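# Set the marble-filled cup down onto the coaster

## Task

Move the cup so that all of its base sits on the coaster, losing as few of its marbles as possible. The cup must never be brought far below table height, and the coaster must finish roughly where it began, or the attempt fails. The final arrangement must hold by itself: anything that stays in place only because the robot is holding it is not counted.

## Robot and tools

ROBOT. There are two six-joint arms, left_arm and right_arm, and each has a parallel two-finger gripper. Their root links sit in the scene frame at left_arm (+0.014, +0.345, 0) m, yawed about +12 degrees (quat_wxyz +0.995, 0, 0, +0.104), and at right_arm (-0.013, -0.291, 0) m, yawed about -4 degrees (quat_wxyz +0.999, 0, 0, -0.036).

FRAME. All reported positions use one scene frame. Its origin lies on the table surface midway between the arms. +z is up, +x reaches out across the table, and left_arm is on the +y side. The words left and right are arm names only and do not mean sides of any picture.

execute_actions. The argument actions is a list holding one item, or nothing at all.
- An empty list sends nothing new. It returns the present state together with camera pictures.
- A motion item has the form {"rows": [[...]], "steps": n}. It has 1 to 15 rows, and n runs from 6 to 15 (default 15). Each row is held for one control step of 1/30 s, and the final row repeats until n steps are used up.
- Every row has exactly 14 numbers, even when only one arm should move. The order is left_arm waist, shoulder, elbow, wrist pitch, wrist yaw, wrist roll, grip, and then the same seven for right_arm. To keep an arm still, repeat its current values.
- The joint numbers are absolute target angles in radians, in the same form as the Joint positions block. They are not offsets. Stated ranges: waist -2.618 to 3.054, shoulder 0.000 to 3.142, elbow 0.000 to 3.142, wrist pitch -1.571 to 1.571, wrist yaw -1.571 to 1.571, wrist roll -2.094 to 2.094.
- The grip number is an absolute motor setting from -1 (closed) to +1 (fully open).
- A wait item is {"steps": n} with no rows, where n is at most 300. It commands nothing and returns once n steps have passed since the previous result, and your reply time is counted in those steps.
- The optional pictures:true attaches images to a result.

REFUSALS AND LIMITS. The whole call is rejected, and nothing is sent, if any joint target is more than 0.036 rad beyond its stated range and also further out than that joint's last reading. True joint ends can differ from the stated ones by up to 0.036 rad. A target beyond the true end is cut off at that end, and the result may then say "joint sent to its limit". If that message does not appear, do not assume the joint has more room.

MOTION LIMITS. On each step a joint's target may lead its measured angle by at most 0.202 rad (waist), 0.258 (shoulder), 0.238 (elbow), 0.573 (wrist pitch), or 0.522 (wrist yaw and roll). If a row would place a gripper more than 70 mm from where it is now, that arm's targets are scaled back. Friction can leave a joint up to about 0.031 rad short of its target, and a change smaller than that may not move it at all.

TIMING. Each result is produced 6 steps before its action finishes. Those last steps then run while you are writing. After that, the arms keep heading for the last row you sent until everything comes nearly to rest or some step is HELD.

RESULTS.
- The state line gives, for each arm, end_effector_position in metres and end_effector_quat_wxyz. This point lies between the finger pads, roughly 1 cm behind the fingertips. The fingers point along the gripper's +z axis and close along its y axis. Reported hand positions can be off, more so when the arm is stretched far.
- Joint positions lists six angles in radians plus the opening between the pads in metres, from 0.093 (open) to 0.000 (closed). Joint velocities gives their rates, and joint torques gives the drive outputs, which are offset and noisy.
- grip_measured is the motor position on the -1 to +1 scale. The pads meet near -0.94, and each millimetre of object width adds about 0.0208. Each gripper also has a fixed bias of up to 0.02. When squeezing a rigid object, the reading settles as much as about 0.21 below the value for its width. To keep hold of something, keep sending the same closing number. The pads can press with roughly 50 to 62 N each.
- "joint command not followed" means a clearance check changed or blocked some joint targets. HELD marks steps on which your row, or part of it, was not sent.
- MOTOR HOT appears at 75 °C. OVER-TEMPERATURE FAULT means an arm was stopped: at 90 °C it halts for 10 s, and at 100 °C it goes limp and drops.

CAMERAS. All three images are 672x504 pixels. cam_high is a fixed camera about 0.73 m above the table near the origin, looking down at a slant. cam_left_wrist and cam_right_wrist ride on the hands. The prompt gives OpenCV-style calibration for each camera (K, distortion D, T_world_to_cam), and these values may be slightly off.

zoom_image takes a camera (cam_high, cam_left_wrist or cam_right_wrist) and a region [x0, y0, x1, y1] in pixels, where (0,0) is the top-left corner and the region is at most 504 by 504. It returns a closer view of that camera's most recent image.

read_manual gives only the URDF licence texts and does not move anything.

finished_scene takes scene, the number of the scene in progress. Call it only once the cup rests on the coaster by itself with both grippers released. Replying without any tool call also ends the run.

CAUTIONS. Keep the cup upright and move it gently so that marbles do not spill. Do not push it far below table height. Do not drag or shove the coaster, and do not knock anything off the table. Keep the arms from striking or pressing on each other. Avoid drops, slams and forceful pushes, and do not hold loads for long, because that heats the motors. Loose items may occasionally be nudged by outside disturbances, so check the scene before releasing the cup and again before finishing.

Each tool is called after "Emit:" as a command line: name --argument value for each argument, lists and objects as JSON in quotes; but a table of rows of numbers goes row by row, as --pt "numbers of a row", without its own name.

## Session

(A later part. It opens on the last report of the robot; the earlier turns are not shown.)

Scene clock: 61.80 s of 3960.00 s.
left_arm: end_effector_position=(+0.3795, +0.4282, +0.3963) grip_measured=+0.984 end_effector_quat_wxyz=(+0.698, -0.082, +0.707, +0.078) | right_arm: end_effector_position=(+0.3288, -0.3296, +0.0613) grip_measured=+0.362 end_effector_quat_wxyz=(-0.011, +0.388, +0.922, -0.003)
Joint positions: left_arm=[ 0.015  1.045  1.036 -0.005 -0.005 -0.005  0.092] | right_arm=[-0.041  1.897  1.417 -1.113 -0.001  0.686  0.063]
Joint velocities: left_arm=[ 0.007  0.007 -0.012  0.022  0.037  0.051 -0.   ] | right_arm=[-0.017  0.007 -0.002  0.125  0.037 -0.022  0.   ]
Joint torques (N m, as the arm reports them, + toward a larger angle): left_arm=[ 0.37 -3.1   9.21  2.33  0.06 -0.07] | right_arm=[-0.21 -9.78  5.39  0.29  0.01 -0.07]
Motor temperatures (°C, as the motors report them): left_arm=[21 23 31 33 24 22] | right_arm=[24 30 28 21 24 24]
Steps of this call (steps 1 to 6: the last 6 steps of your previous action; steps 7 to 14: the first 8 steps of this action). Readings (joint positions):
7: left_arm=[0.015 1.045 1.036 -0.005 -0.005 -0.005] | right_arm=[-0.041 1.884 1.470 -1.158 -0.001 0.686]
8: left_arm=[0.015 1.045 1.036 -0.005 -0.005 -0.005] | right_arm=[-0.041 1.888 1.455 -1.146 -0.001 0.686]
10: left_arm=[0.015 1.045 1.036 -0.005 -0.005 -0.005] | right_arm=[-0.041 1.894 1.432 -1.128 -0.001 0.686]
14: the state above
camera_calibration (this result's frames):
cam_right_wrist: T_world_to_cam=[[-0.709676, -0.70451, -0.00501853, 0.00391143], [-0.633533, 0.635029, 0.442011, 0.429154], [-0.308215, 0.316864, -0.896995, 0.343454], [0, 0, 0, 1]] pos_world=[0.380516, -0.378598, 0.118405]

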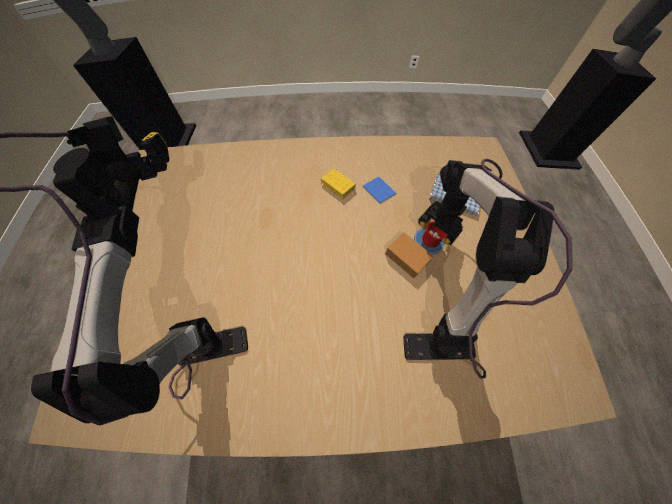

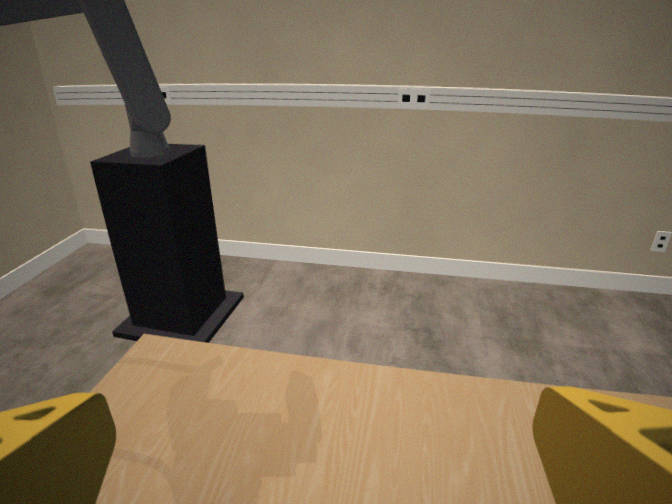

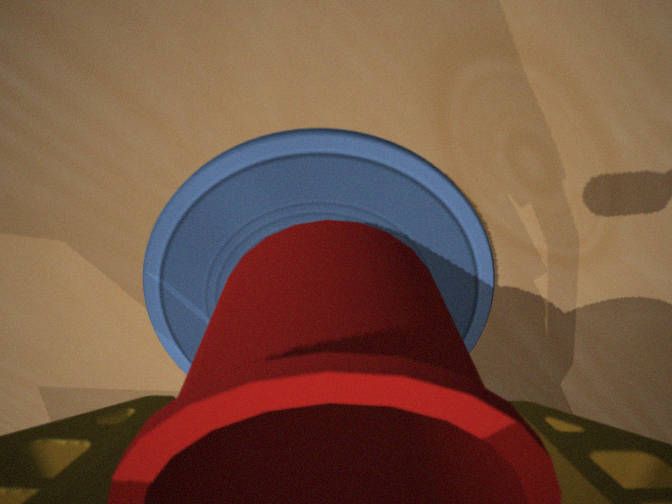

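Emit:
execute_actions --actions '[{"rows":[[0.015,1.045,1.036,-0.005,-0.005,-0.005,1,-0.044,1.9065,1.396,-1.077,0,0.68,0.35],[0.015,1.045,1.036,-0.005,-0.005,-0.005,1,-0.044,1.9065,1.3935,-1.073,0,0.68,0.35],[0.015,1.045,1.036,-0.005,-0.005,-0.005,1,-0.044,1.9065,1.391,-1.070,0,0.68,0.35],[0.015,1.045,1.036,-0.005,-0.005,-0.005,1,-0.044,1.9065,1.3885,-1.067,0,0.68,0.35],[0.015,1.045,1.036,-0.005,-0.005,-0.005,1,-0.044,1.9065,1.3865,-1.065,0,0.68,0.35],[0.015,1.045,1.036,-0.005,-0.005,-0.005,1,-0.044,1.9065,1.385,-1.064,0,0.68,0.35]],"steps":15}]' --pictures true

Scene clock: 63.40 s of 3960.00 s.
left_arm: end_effector_position=(+0.3795, +0.4282, +0.3963) grip_measured=+0.984 end_effector_quat_wxyz=(+0.698, -0.082, +0.707, +0.078) | right_arm: end_effector_position=(+0.3366, -0.3305, +0.0613) grip_measured=+0.362 end_effector_quat_wxyz=(+0.005, +0.388, +0.922, +0.002)
Joint positions: left_arm=[ 0.015  1.045  1.036 -0.005 -0.005 -0.005  0.092] | right_arm=[-0.041  1.897  1.417 -1.081 -0.001  0.686  0.063]
Joint velocities: left_arm=[ 0.012  0.002  0.002  0.051 -0.007  0.022 -0.001] | right_arm=[-0.022  0.007  0.017 -0.022  0.066  0.007 -0.001]
Joint torques (N m, as the arm reports them, + toward a larger angle): left_arm=[ 0.35 -3.09  9.21  2.33  0.06 -0.07] | right_arm=[ -0.24 -10.1    4.33   0.36  -0.01  -0.06]
Motor temperatures (°C, as the motors report them): left_arm=[21 23 31 33 24 22] | right_arm=[24 30 28 21 24 24]
Steps of this call (steps 1 to 6: the last 6 steps of your previous action; steps 7 to 30: the robot went on to your last target; steps 31 to 39: nothing new was sent; steps 40 to 48: the first 9 steps of this action). Readings (joint positions):
40: left_arm=[0.015 1.045 1.036 -0.005 -0.005 -0.005] | right_arm=[-0.041 1.897 1.417 -1.094 -0.001 0.686]
41: left_arm=[0.015 1.045 1.036 -0.005 -0.005 -0.005] | right_arm=[-0.041 1.897 1.417 -1.093 -0.001 0.686]
43: left_arm=[0.015 1.045 1.036 -0.005 -0.005 -0.005] | right_arm=[-0.041 1.897 1.417 -1.089 -0.001 0.686]
47: left_arm=[0.015 1.045 1.036 -0.005 -0.005 -0.005] | right_arm=[-0.041 1.897 1.417 -1.082 -0.001 0.686]
48: the state above
camera_calibration (this result's frames):
cam_right_wrist: T_world_to_cam=[[-0.709196, -0.704564, -0.0250923, 0.00982916], [-0.647248, 0.636569, 0.419344, 0.441129], [-0.279482, 0.313638, -0.907481, 0.335971], [0, 0, 0, 1]] pos_world=[0.386389, -0.379257, 0.12015]

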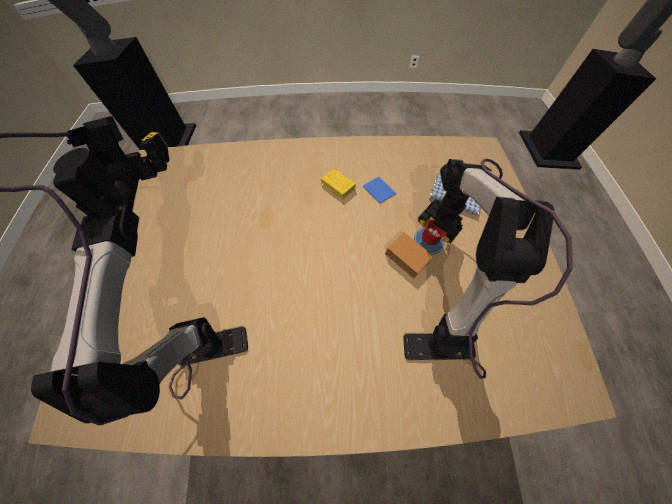

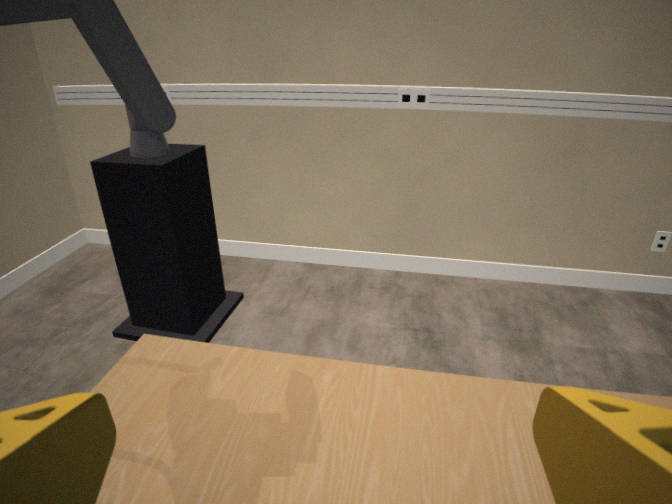

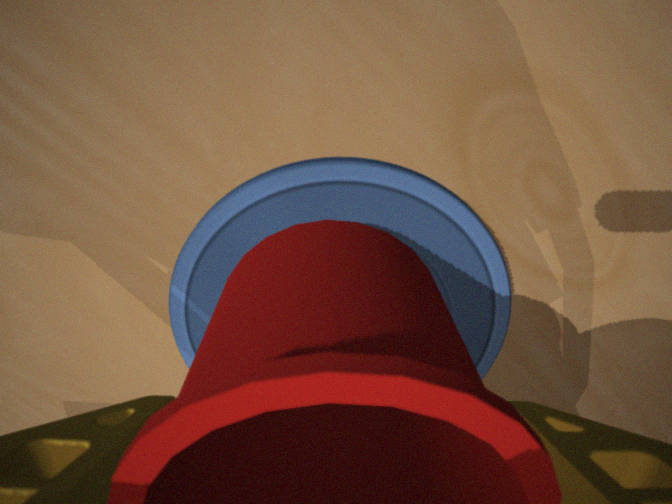

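Emit:
execute_actions --actions '[{"rows":[[0.015,1.045,1.036,-0.005,-0.005,-0.005,1,-0.044,1.9065,1.3835,-1.066,0,0.68,0.35],[0.015,1.045,1.036,-0.005,-0.005,-0.005,1,-0.044,1.9065,1.382,-1.066,0,0.68,0.35]],"steps":12}]' --pictures false

Scene clock: 65.00 s of 3960.00 s.
left_arm: end_effector_position=(+0.3795, +0.4282, +0.3963) grip_measured=+0.984 end_effector_quat_wxyz=(+0.698, -0.082, +0.707, +0.078) | right_arm: end_effector_position=(+0.3368, -0.3305, +0.0604) grip_measured=+0.362 end_effector_quat_wxyz=(+0.005, +0.388, +0.922, +0.002)
Joint positions: left_arm=[ 0.015  1.045  1.036 -0.005 -0.005 -0.005  0.092] | right_arm=[-0.041  1.897  1.414 -1.076 -0.002  0.686  0.063]
Joint velocities: left_arm=[ 0.002  0.002  0.007  0.081 -0.007 -0.007 -0.   ] | right_arm=[ 0.007  0.002 -0.017  0.081 -0.022  0.007 -0.002]
Joint torques (N m, as the arm reports them, + toward a larger angle): left_arm=[ 0.35 -3.09  9.22  2.33  0.06 -0.07] | right_arm=[ -0.27 -10.05   4.27   0.29  -0.01  -0.06]
Motor temperatures (°C, as the motors report them): left_arm=[21 23 32 33 24 22] | right_arm=[24 30 28 21 24 24]
Steps of this call (steps 1 to 6: the last 6 steps of your previous action; steps 7 to 15: the robot went on to your last target; steps 16 to 42: nothing new was sent; steps 43 to 48: the first 6 steps of this action). Readings (joint positions):
43: left_arm=[0.015 1.045 1.036 -0.005 -0.005 -0.005] | right_arm=[-0.041 1.897 1.417 -1.077 -0.001 0.686]
44: left_arm=[0.015 1.045 1.036 -0.005 -0.005 -0.005] | right_arm=[-0.041 1.897 1.417 -1.077 -0.001 0.686]
46: left_arm=[0.015 1.045 1.036 -0.005 -0.005 -0.005] | right_arm=[-0.041 1.897 1.414 -1.076 -0.002 0.686]
48: the state above

Emit:
execute_actions --actions '[{"rows":[[0.015,1.045,1.036,-0.005,-0.005,-0.005,1,-0.044,1.9065,1.380,-1.070,0,0.68,0.35],[0.015,1.045,1.036,-0.005,-0.005,-0.005,1,-0.044,1.9065,1.378,-1.070,0,0.68,0.35],[0.015,1.045,1.036,-0.005,-0.005,-0.005,1,-0.044,1.9065,1.376,-1.070,0,0.68,0.35],[0.015,1.045,1.036,-0.005,-0.005,-0.005,1,-0.044,1.9065,1.374,-1.070,0,0.68,0.35],[0.015,1.045,1.036,-0.005,-0.005,-0.005,1,-0.044,1.9065,1.372,-1.070,0,0.68,0.35]],"steps":14}]' --pictures true

Scene clock: 65.70 s of 3960.00 s.
left_arm: end_effector_position=(+0.3795, +0.4282, +0.3963) grip_measured=+0.984 end_effector_quat_wxyz=(+0.698, -0.082, +0.707, +0.078) | right_arm: end_effector_position=(+0.3368, -0.3305, +0.0604) grip_measured=+0.362 end_effector_quat_wxyz=(+0.005, +0.388, +0.922, +0.002)
Joint positions: left_arm=[ 0.015  1.045  1.036 -0.005 -0.005 -0.005  0.092] | right_arm=[-0.041  1.897  1.414 -1.076 -0.002  0.686  0.063]
Joint velocities: left_arm=[-0.002  0.007 -0.022 -0.051  0.007  0.022  0.   ] | right_arm=[-0.017  0.002  0.007 -0.051  0.007  0.007  0.001]
Joint torques (N m, as the arm reports them, + toward a larger angle): left_arm=[ 0.36 -3.1   9.19  2.33  0.06 -0.07] | right_arm=[ -0.17 -10.03   3.45   0.26   0.    -0.05]
Motor temperatures (°C, as the motors report them): left_arm=[21 23 32 33 24 22] | right_arm=[24 31 28 21 24 24]
Steps of this call (steps 1 to 6: the last 6 steps of your previous action; steps 7 to 13: the robot went on to your last target; steps 14 to 21: the first 8 steps of this action). Readings (joint positions):
14: left_arm=[0.015 1.045 1.036 -0.005 -0.005 -0.005] | right_arm=[-0.041 1.897 1.414 -1.076 -0.002 0.686]
15: left_arm=[0.015 1.045 1.036 -0.005 -0.005 -0.005] | right_arm=[-0.041 1.897 1.414 -1.076 -0.002 0.686]
17: left_arm=[0.015 1.045 1.036 -0.005 -0.005 -0.005] | right_arm=[-0.041 1.897 1.414 -1.076 -0.002 0.686]
21: the state above
camera_calibration (this result's frames):
cam_right_wrist: T_world_to_cam=[[-0.709143, -0.704563, -0.0265838, 0.0100908], [-0.648063, 0.636497, 0.418194, 0.441945], [-0.277724, 0.313788, -0.907969, 0.334762], [0, 0, 0, 1]] pos_world=[0.386535, -0.379231, 0.119402]

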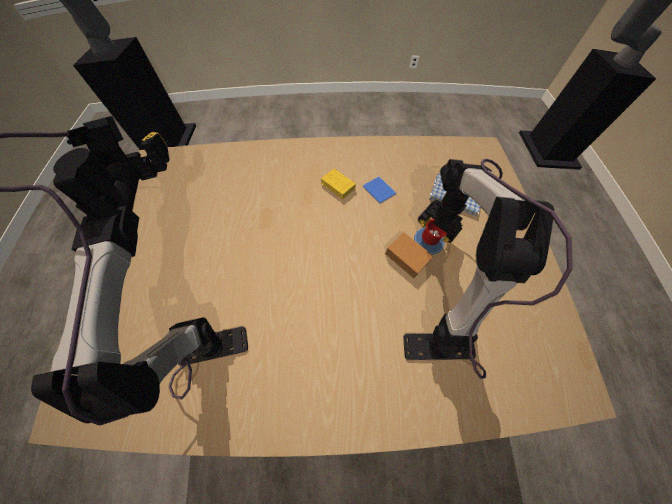

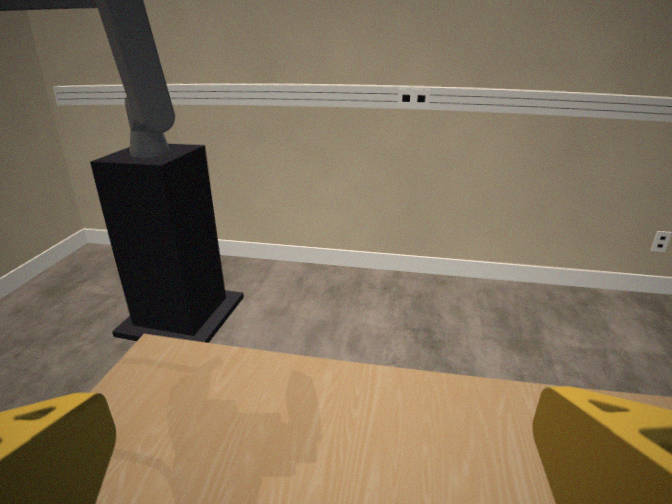

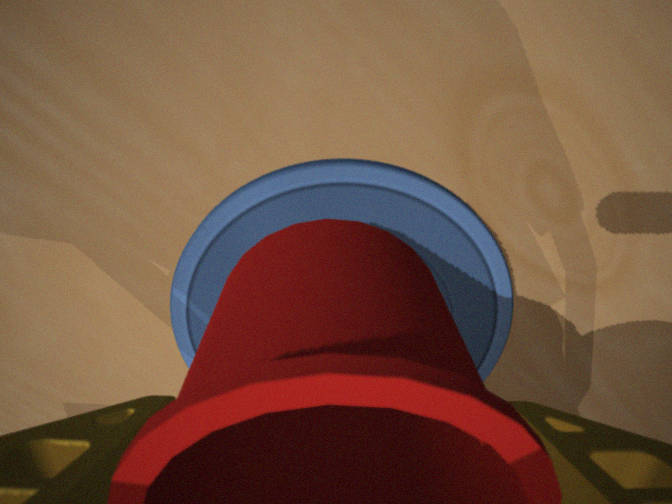

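Emit:
execute_actions --actions '[{"rows":[[0.015,1.045,1.036,-0.005,-0.005,-0.005,1,-0.044,1.903,1.385,-1.074,0,0.68,0.41],[0.015,1.045,1.036,-0.005,-0.005,-0.005,1,-0.044,1.900,1.398,-1.076,0,0.68,0.47],[0.015,1.045,1.036,-0.005,-0.005,-0.005,1,-0.044,1.897,1.408,-1.076,0,0.68,0.53],[0.015,1.045,1.036,-0.005,-0.005,-0.005,1,-0.044,1.897,1.414,-1.076,0,0.68,0.60],[0.015,1.045,1.036,-0.005,-0.005,-0.005,1,-0.044,1.897,1.418,-1.076,0,0.68,0.68],[0.015,1.045,1.036,-0.005,-0.005,-0.005,1,-0.044,1.895,1.422,-1.078,0,0.68,0.77],[0.015,1.045,1.036,-0.005,-0.005,-0.005,1,-0.044,1.892,1.428,-1.081,0,0.68,0.86],[0.015,1.045,1.036,-0.005,-0.005,-0.005,1,-0.044,1.889,1.434,-1.085,0,0.68,0.94],[0.015,1.045,1.036,-0.005,-0.005,-0.005,1,-0.044,1.887,1.439,-1.088,0,0.68,1.0],[0.015,1.045,1.036,-0.005,-0.005,-0.005,1,-0.044,1.885,1.442,-1.091,0,0.68,1.0]],"steps":10}]' --pictures false

Emit:
execute_actions --actions '[{"rows":[[0.015,1.045,1.036,-0.005,-0.005,-0.005,1,-0.044,1.885,1.444,-1.0943,0,0.68,1.0],[0.015,1.045,1.036,-0.005,-0.005,-0.005,1,-0.044,1.8846,1.4467,-1.1036,0,0.68,1.0],[0.015,1.045,1.036,-0.005,-0.005,-0.005,1,-0.044,1.8834,1.4543,-1.118,0,0.68,1.0],[0.015,1.045,1.036,-0.005,-0.005,-0.005,1,-0.044,1.8817,1.4659,-1.1366,0,0.68,1.0],[0.015,1.045,1.036,-0.005,-0.005,-0.005,1,-0.044,1.8794,1.481,-1.1584,0,0.68,1.0],[0.015,1.045,1.036,-0.005,-0.005,-0.005,1,-0.044,1.8767,1.4987,-1.1825,0,0.68,1.0],[0.015,1.045,1.036,-0.005,-0.005,-0.005,1,-0.044,1.8737,1.5183,-1.208,0,0.68,1.0],[0.015,1.045,1.036,-0.005,-0.005,-0.005,1,-0.044,1.8706,1.539,-1.234,0,0.68,1.0],[0.015,1.045,1.036,-0.005,-0.005,-0.005,1,-0.044,1.8674,1.56,-1.2595,0,0.68,1.0],[0.015,1.045,1.036,-0.005,-0.005,-0.005,1,-0.044,1.8643,1.5807,-1.2836,0,0.68,1.0],[0.015,1.045,1.036,-0.005,-0.005,-0.005,1,-0.044,1.8613,1.6003,-1.3054,0,0.68,1.0],[0.015,1.045,1.036,-0.005,-0.005,-0.005,1,-0.044,1.8586,1.618,-1.324,0,0.68,1.0],[0.015,1.045,1.036,-0.005,-0.005,-0.005,1,-0.044,1.8563,1.6331,-1.3384,0,0.68,1.0],[0.015,1.045,1.036,-0.005,-0.005,-0.005,1,-0.044,1.8546,1.6447,-1.3477,0,0.68,1.0],[0.015,1.045,1.036,-0.005,-0.005,-0.005,1,-0.044,1.8534,1.6523,-1.351,0,0.68,1.0]],"steps":15}]' --pictures false

Emit:
execute_actions --actions '[{"rows":[[0.015,1.045,1.036,-0.005,-0.005,-0.005,1,-0.044,1.853,1.655,-1.351,0,0.68,1.0]],"steps":9}]' --pictures true

Scene clock: 69.30 s of 3960.00 s.
left_arm: end_effector_position=(+0.3795, +0.4282, +0.3963) grip_measured=+0.984 end_effector_quat_wxyz=(+0.698, -0.082, +0.707, +0.078) | right_arm: end_effector_position=(+0.3368, -0.3305, +0.0604) grip_measured=+0.568 end_effector_quat_wxyz=(+0.005, +0.388, +0.922, +0.002)
Joint positions: left_arm=[ 0.015  1.045  1.036 -0.005 -0.005 -0.005  0.092] | right_arm=[-0.041  1.897  1.414 -1.076 -0.002  0.686  0.072]
Joint velocities: left_arm=[-0.007  0.012 -0.007 -0.022  0.051  0.037  0.001] | right_arm=[-0.007 -0.017  0.007  0.007 -0.022 -0.022  0.061]
Joint torques (N m, as the arm reports them, + toward a larger angle): left_arm=[ 0.35 -3.11  9.2   2.33  0.06 -0.07] | right_arm=[ -0.26 -10.85   7.14   0.17  -0.04  -0.03]
Motor temperatures (°C, as the motors report them): left_arm=[21 23 32 33 24 22] | right_arm=[24 31 27 21 24 24]
Steps of this call (steps 1 to 6: the last 6 steps of your previous action; steps 7 to 15: the robot went on to your last target; steps 16 to 100: nothing new was sent; then 0.13 s passed at rest; steps 101 to 104: the first 4 steps of this action). Readings (joint positions):
101: left_arm=[0.015 1.045 1.036 -0.005 -0.005 -0.005] | right_arm=[-0.041 1.897 1.414 -1.076 -0.002 0.686]
102: left_arm=[0.015 1.045 1.036 -0.005 -0.005 -0.005] | right_arm=[-0.041 1.897 1.414 -1.076 -0.002 0.686]
104: the state above

Scene clock: 69.80 s of 3960.00 s.
left_arm: end_effector_position=(+0.3795, +0.4282, +0.3963) grip_measured=+0.984 end_effector_quat_wxyz=(+0.698, -0.082, +0.707, +0.078) | right_arm: end_effector_position=(+0.3402, -0.3308, +0.0823) grip_measured=+0.988 end_effector_quat_wxyz=(+0.004, +0.388, +0.922, +0.002)
Joint positions: left_arm=[ 0.015  1.045  1.036 -0.005 -0.005 -0.005  0.092] | right_arm=[-0.041  1.896  1.501 -1.167 -0.002  0.686  0.093]
Joint velocities: left_arm=[-0.007 -0.017  0.012  0.081 -0.066 -0.095 -0.001] | right_arm=[ 0.017 -0.037  0.579 -0.549  0.066 -0.037 -0.001]
Joint torques (N m, as the arm reports them, + toward a larger angle): left_arm=[ 0.36 -3.1   9.2   2.33  0.07 -0.07] | right_arm=[ -0.16 -13.32   9.34   0.06  -0.01  -0.06]
Motor temperatures (°C, as the motors report them): left_arm=[21 23 32 33 24 22] | right_arm=[24 31 27 21 24 24]
Steps of this call (steps 1 to 6: the last 6 steps of your previous action; steps 7 to 15: the first 9 steps of this action). Readings (joint positions):
7: left_arm=[0.015 1.045 1.036 -0.005 -0.005 -0.005] | right_arm=[-0.041 1.897 1.414 -1.076 -0.002 0.686]
8: left_arm=[0.015 1.045 1.036 -0.005 -0.005 -0.005] | right_arm=[-0.041 1.897 1.414 -1.077 -0.002 0.686]
10: left_arm=[0.015 1.045 1.036 -0.005 -0.005 -0.005] | right_arm=[-0.041 1.897 1.423 -1.092 -0.002 0.686]
14: left_arm=[0.015 1.045 1.036 -0.005 -0.005 -0.005] | right_arm=[-0.041 1.897 1.481 -1.149 -0.002 0.686]
15: the state above

Scene clock: 70.10 s of 3960.00 s.
left_arm: end_effector_position=(+0.3795, +0.4282, +0.3963) grip_measured=+0.984 end_effector_quat_wxyz=(+0.698, -0.082, +0.707, +0.078) | right_arm: end_effector_position=(+0.3428, -0.3311, +0.1280) grip_measured=+0.988 end_effector_quat_wxyz=(+0.021, +0.388, +0.921, +0.007)
Joint positions: left_arm=[ 0.015  1.045  1.036 -0.005 -0.005 -0.005  0.092] | right_arm=[-0.041  1.861  1.635 -1.301 -0.002  0.686  0.093]
Joint velocities: left_arm=[-0.007 -0.002  0.002 -0.037 -0.022 -0.066  0.   ] | right_arm=[-0.017 -0.071  0.081 -0.139  0.007 -0.022 -0.001]
Joint torques (N m, as the arm reports them, + toward a larger angle): left_arm=[ 0.36 -3.09  9.18  2.33  0.06 -0.07] | right_arm=[ -0.26 -11.12   9.01   0.07   0.01  -0.06]
Motor temperatures (°C, as the motors report them): left_arm=[21 23 32 33 24 22] | right_arm=[24 31 28 21 24 24]
Steps of this call (steps 1 to 6: the last 6 steps of your previous action; steps 7 to 9: the first 3 steps of this action). Readings (joint positions):
7: left_arm=[0.015 1.045 1.036 -0.005 -0.005 -0.005] | right_arm=[-0.041 1.867 1.624 -1.285 -0.002 0.686]
8: left_arm=[0.015 1.045 1.036 -0.005 -0.005 -0.005] | right_arm=[-0.041 1.863 1.631 -1.294 -0.002 0.686]
9: the state above
camera_calibration (this result's frames):
cam_right_wrist: T_world_to_cam=[[-0.70796, -0.704696, -0.0468677, 0.0178155], [-0.661162, 0.637968, 0.394793, 0.425968], [-0.248309, 0.310485, -0.917574, 0.388068], [0, 0, 0, 1]] pos_world=[0.390607, -0.379689, 0.188746]

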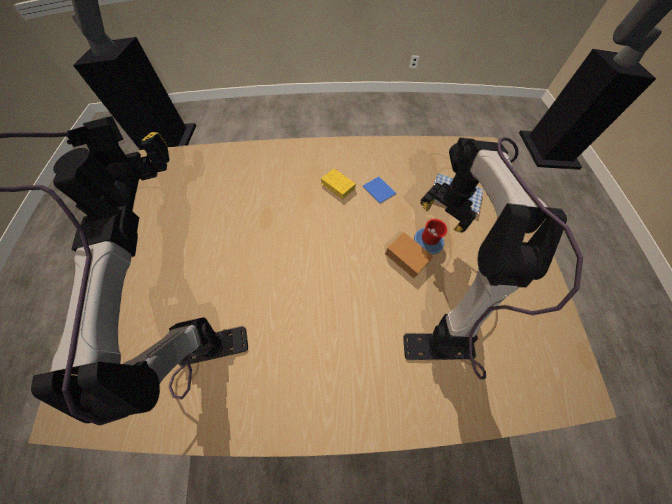

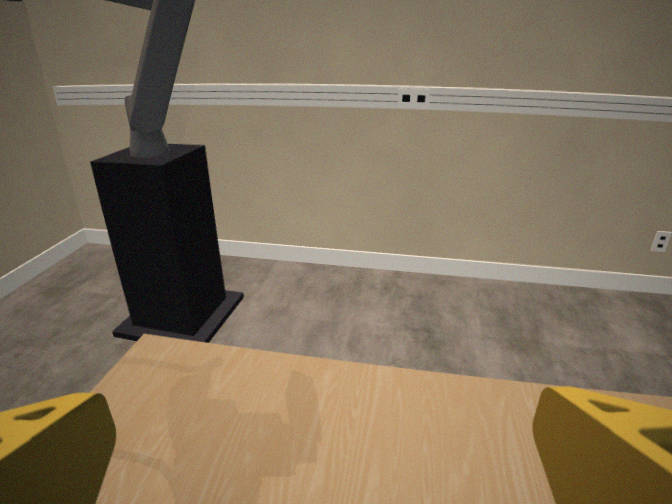

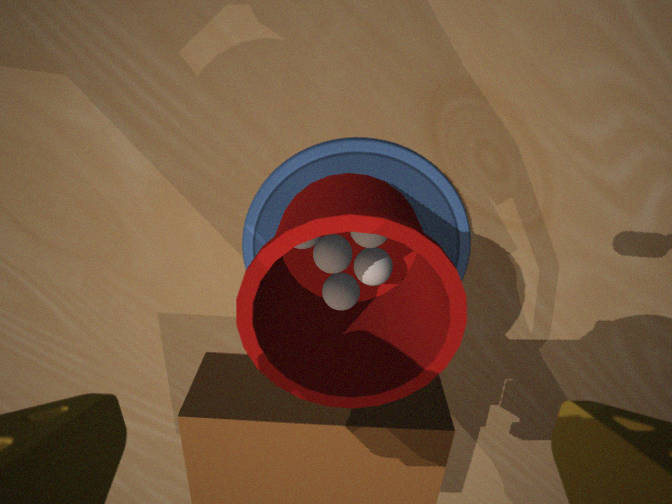

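Emit:
zoom_image --camera "cam_right_wrist" --region '[200, 110, 520, 350]'

Emit:
zoom_image --camera "cam_high" --region '[370, 190, 500, 290]'

Region (200, 110, 520, 350) of cam_right_wrist's 672x504 image, scaled by 1.575, with more detail than that image has; it fills the top 378 rows of this view, and the rest is white.

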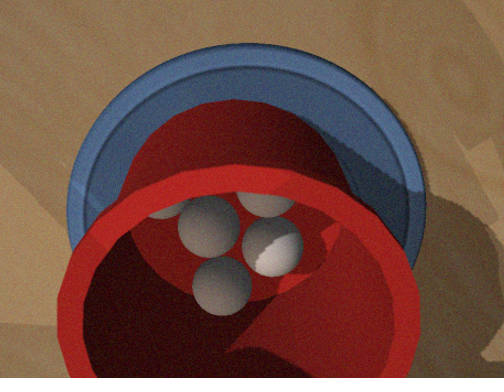

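Region (370, 190, 500, 290) of cam_high's 672x504 image, scaled by 3.877, with more detail than that image has; it fills the top 388 rows of this view, and the rest is white.

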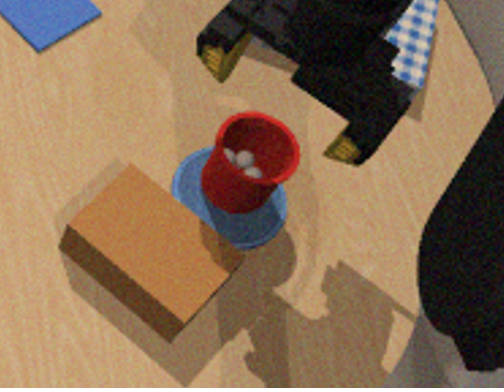

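Emit:
finished_scene --scene 1

The scene is finished: the task was done.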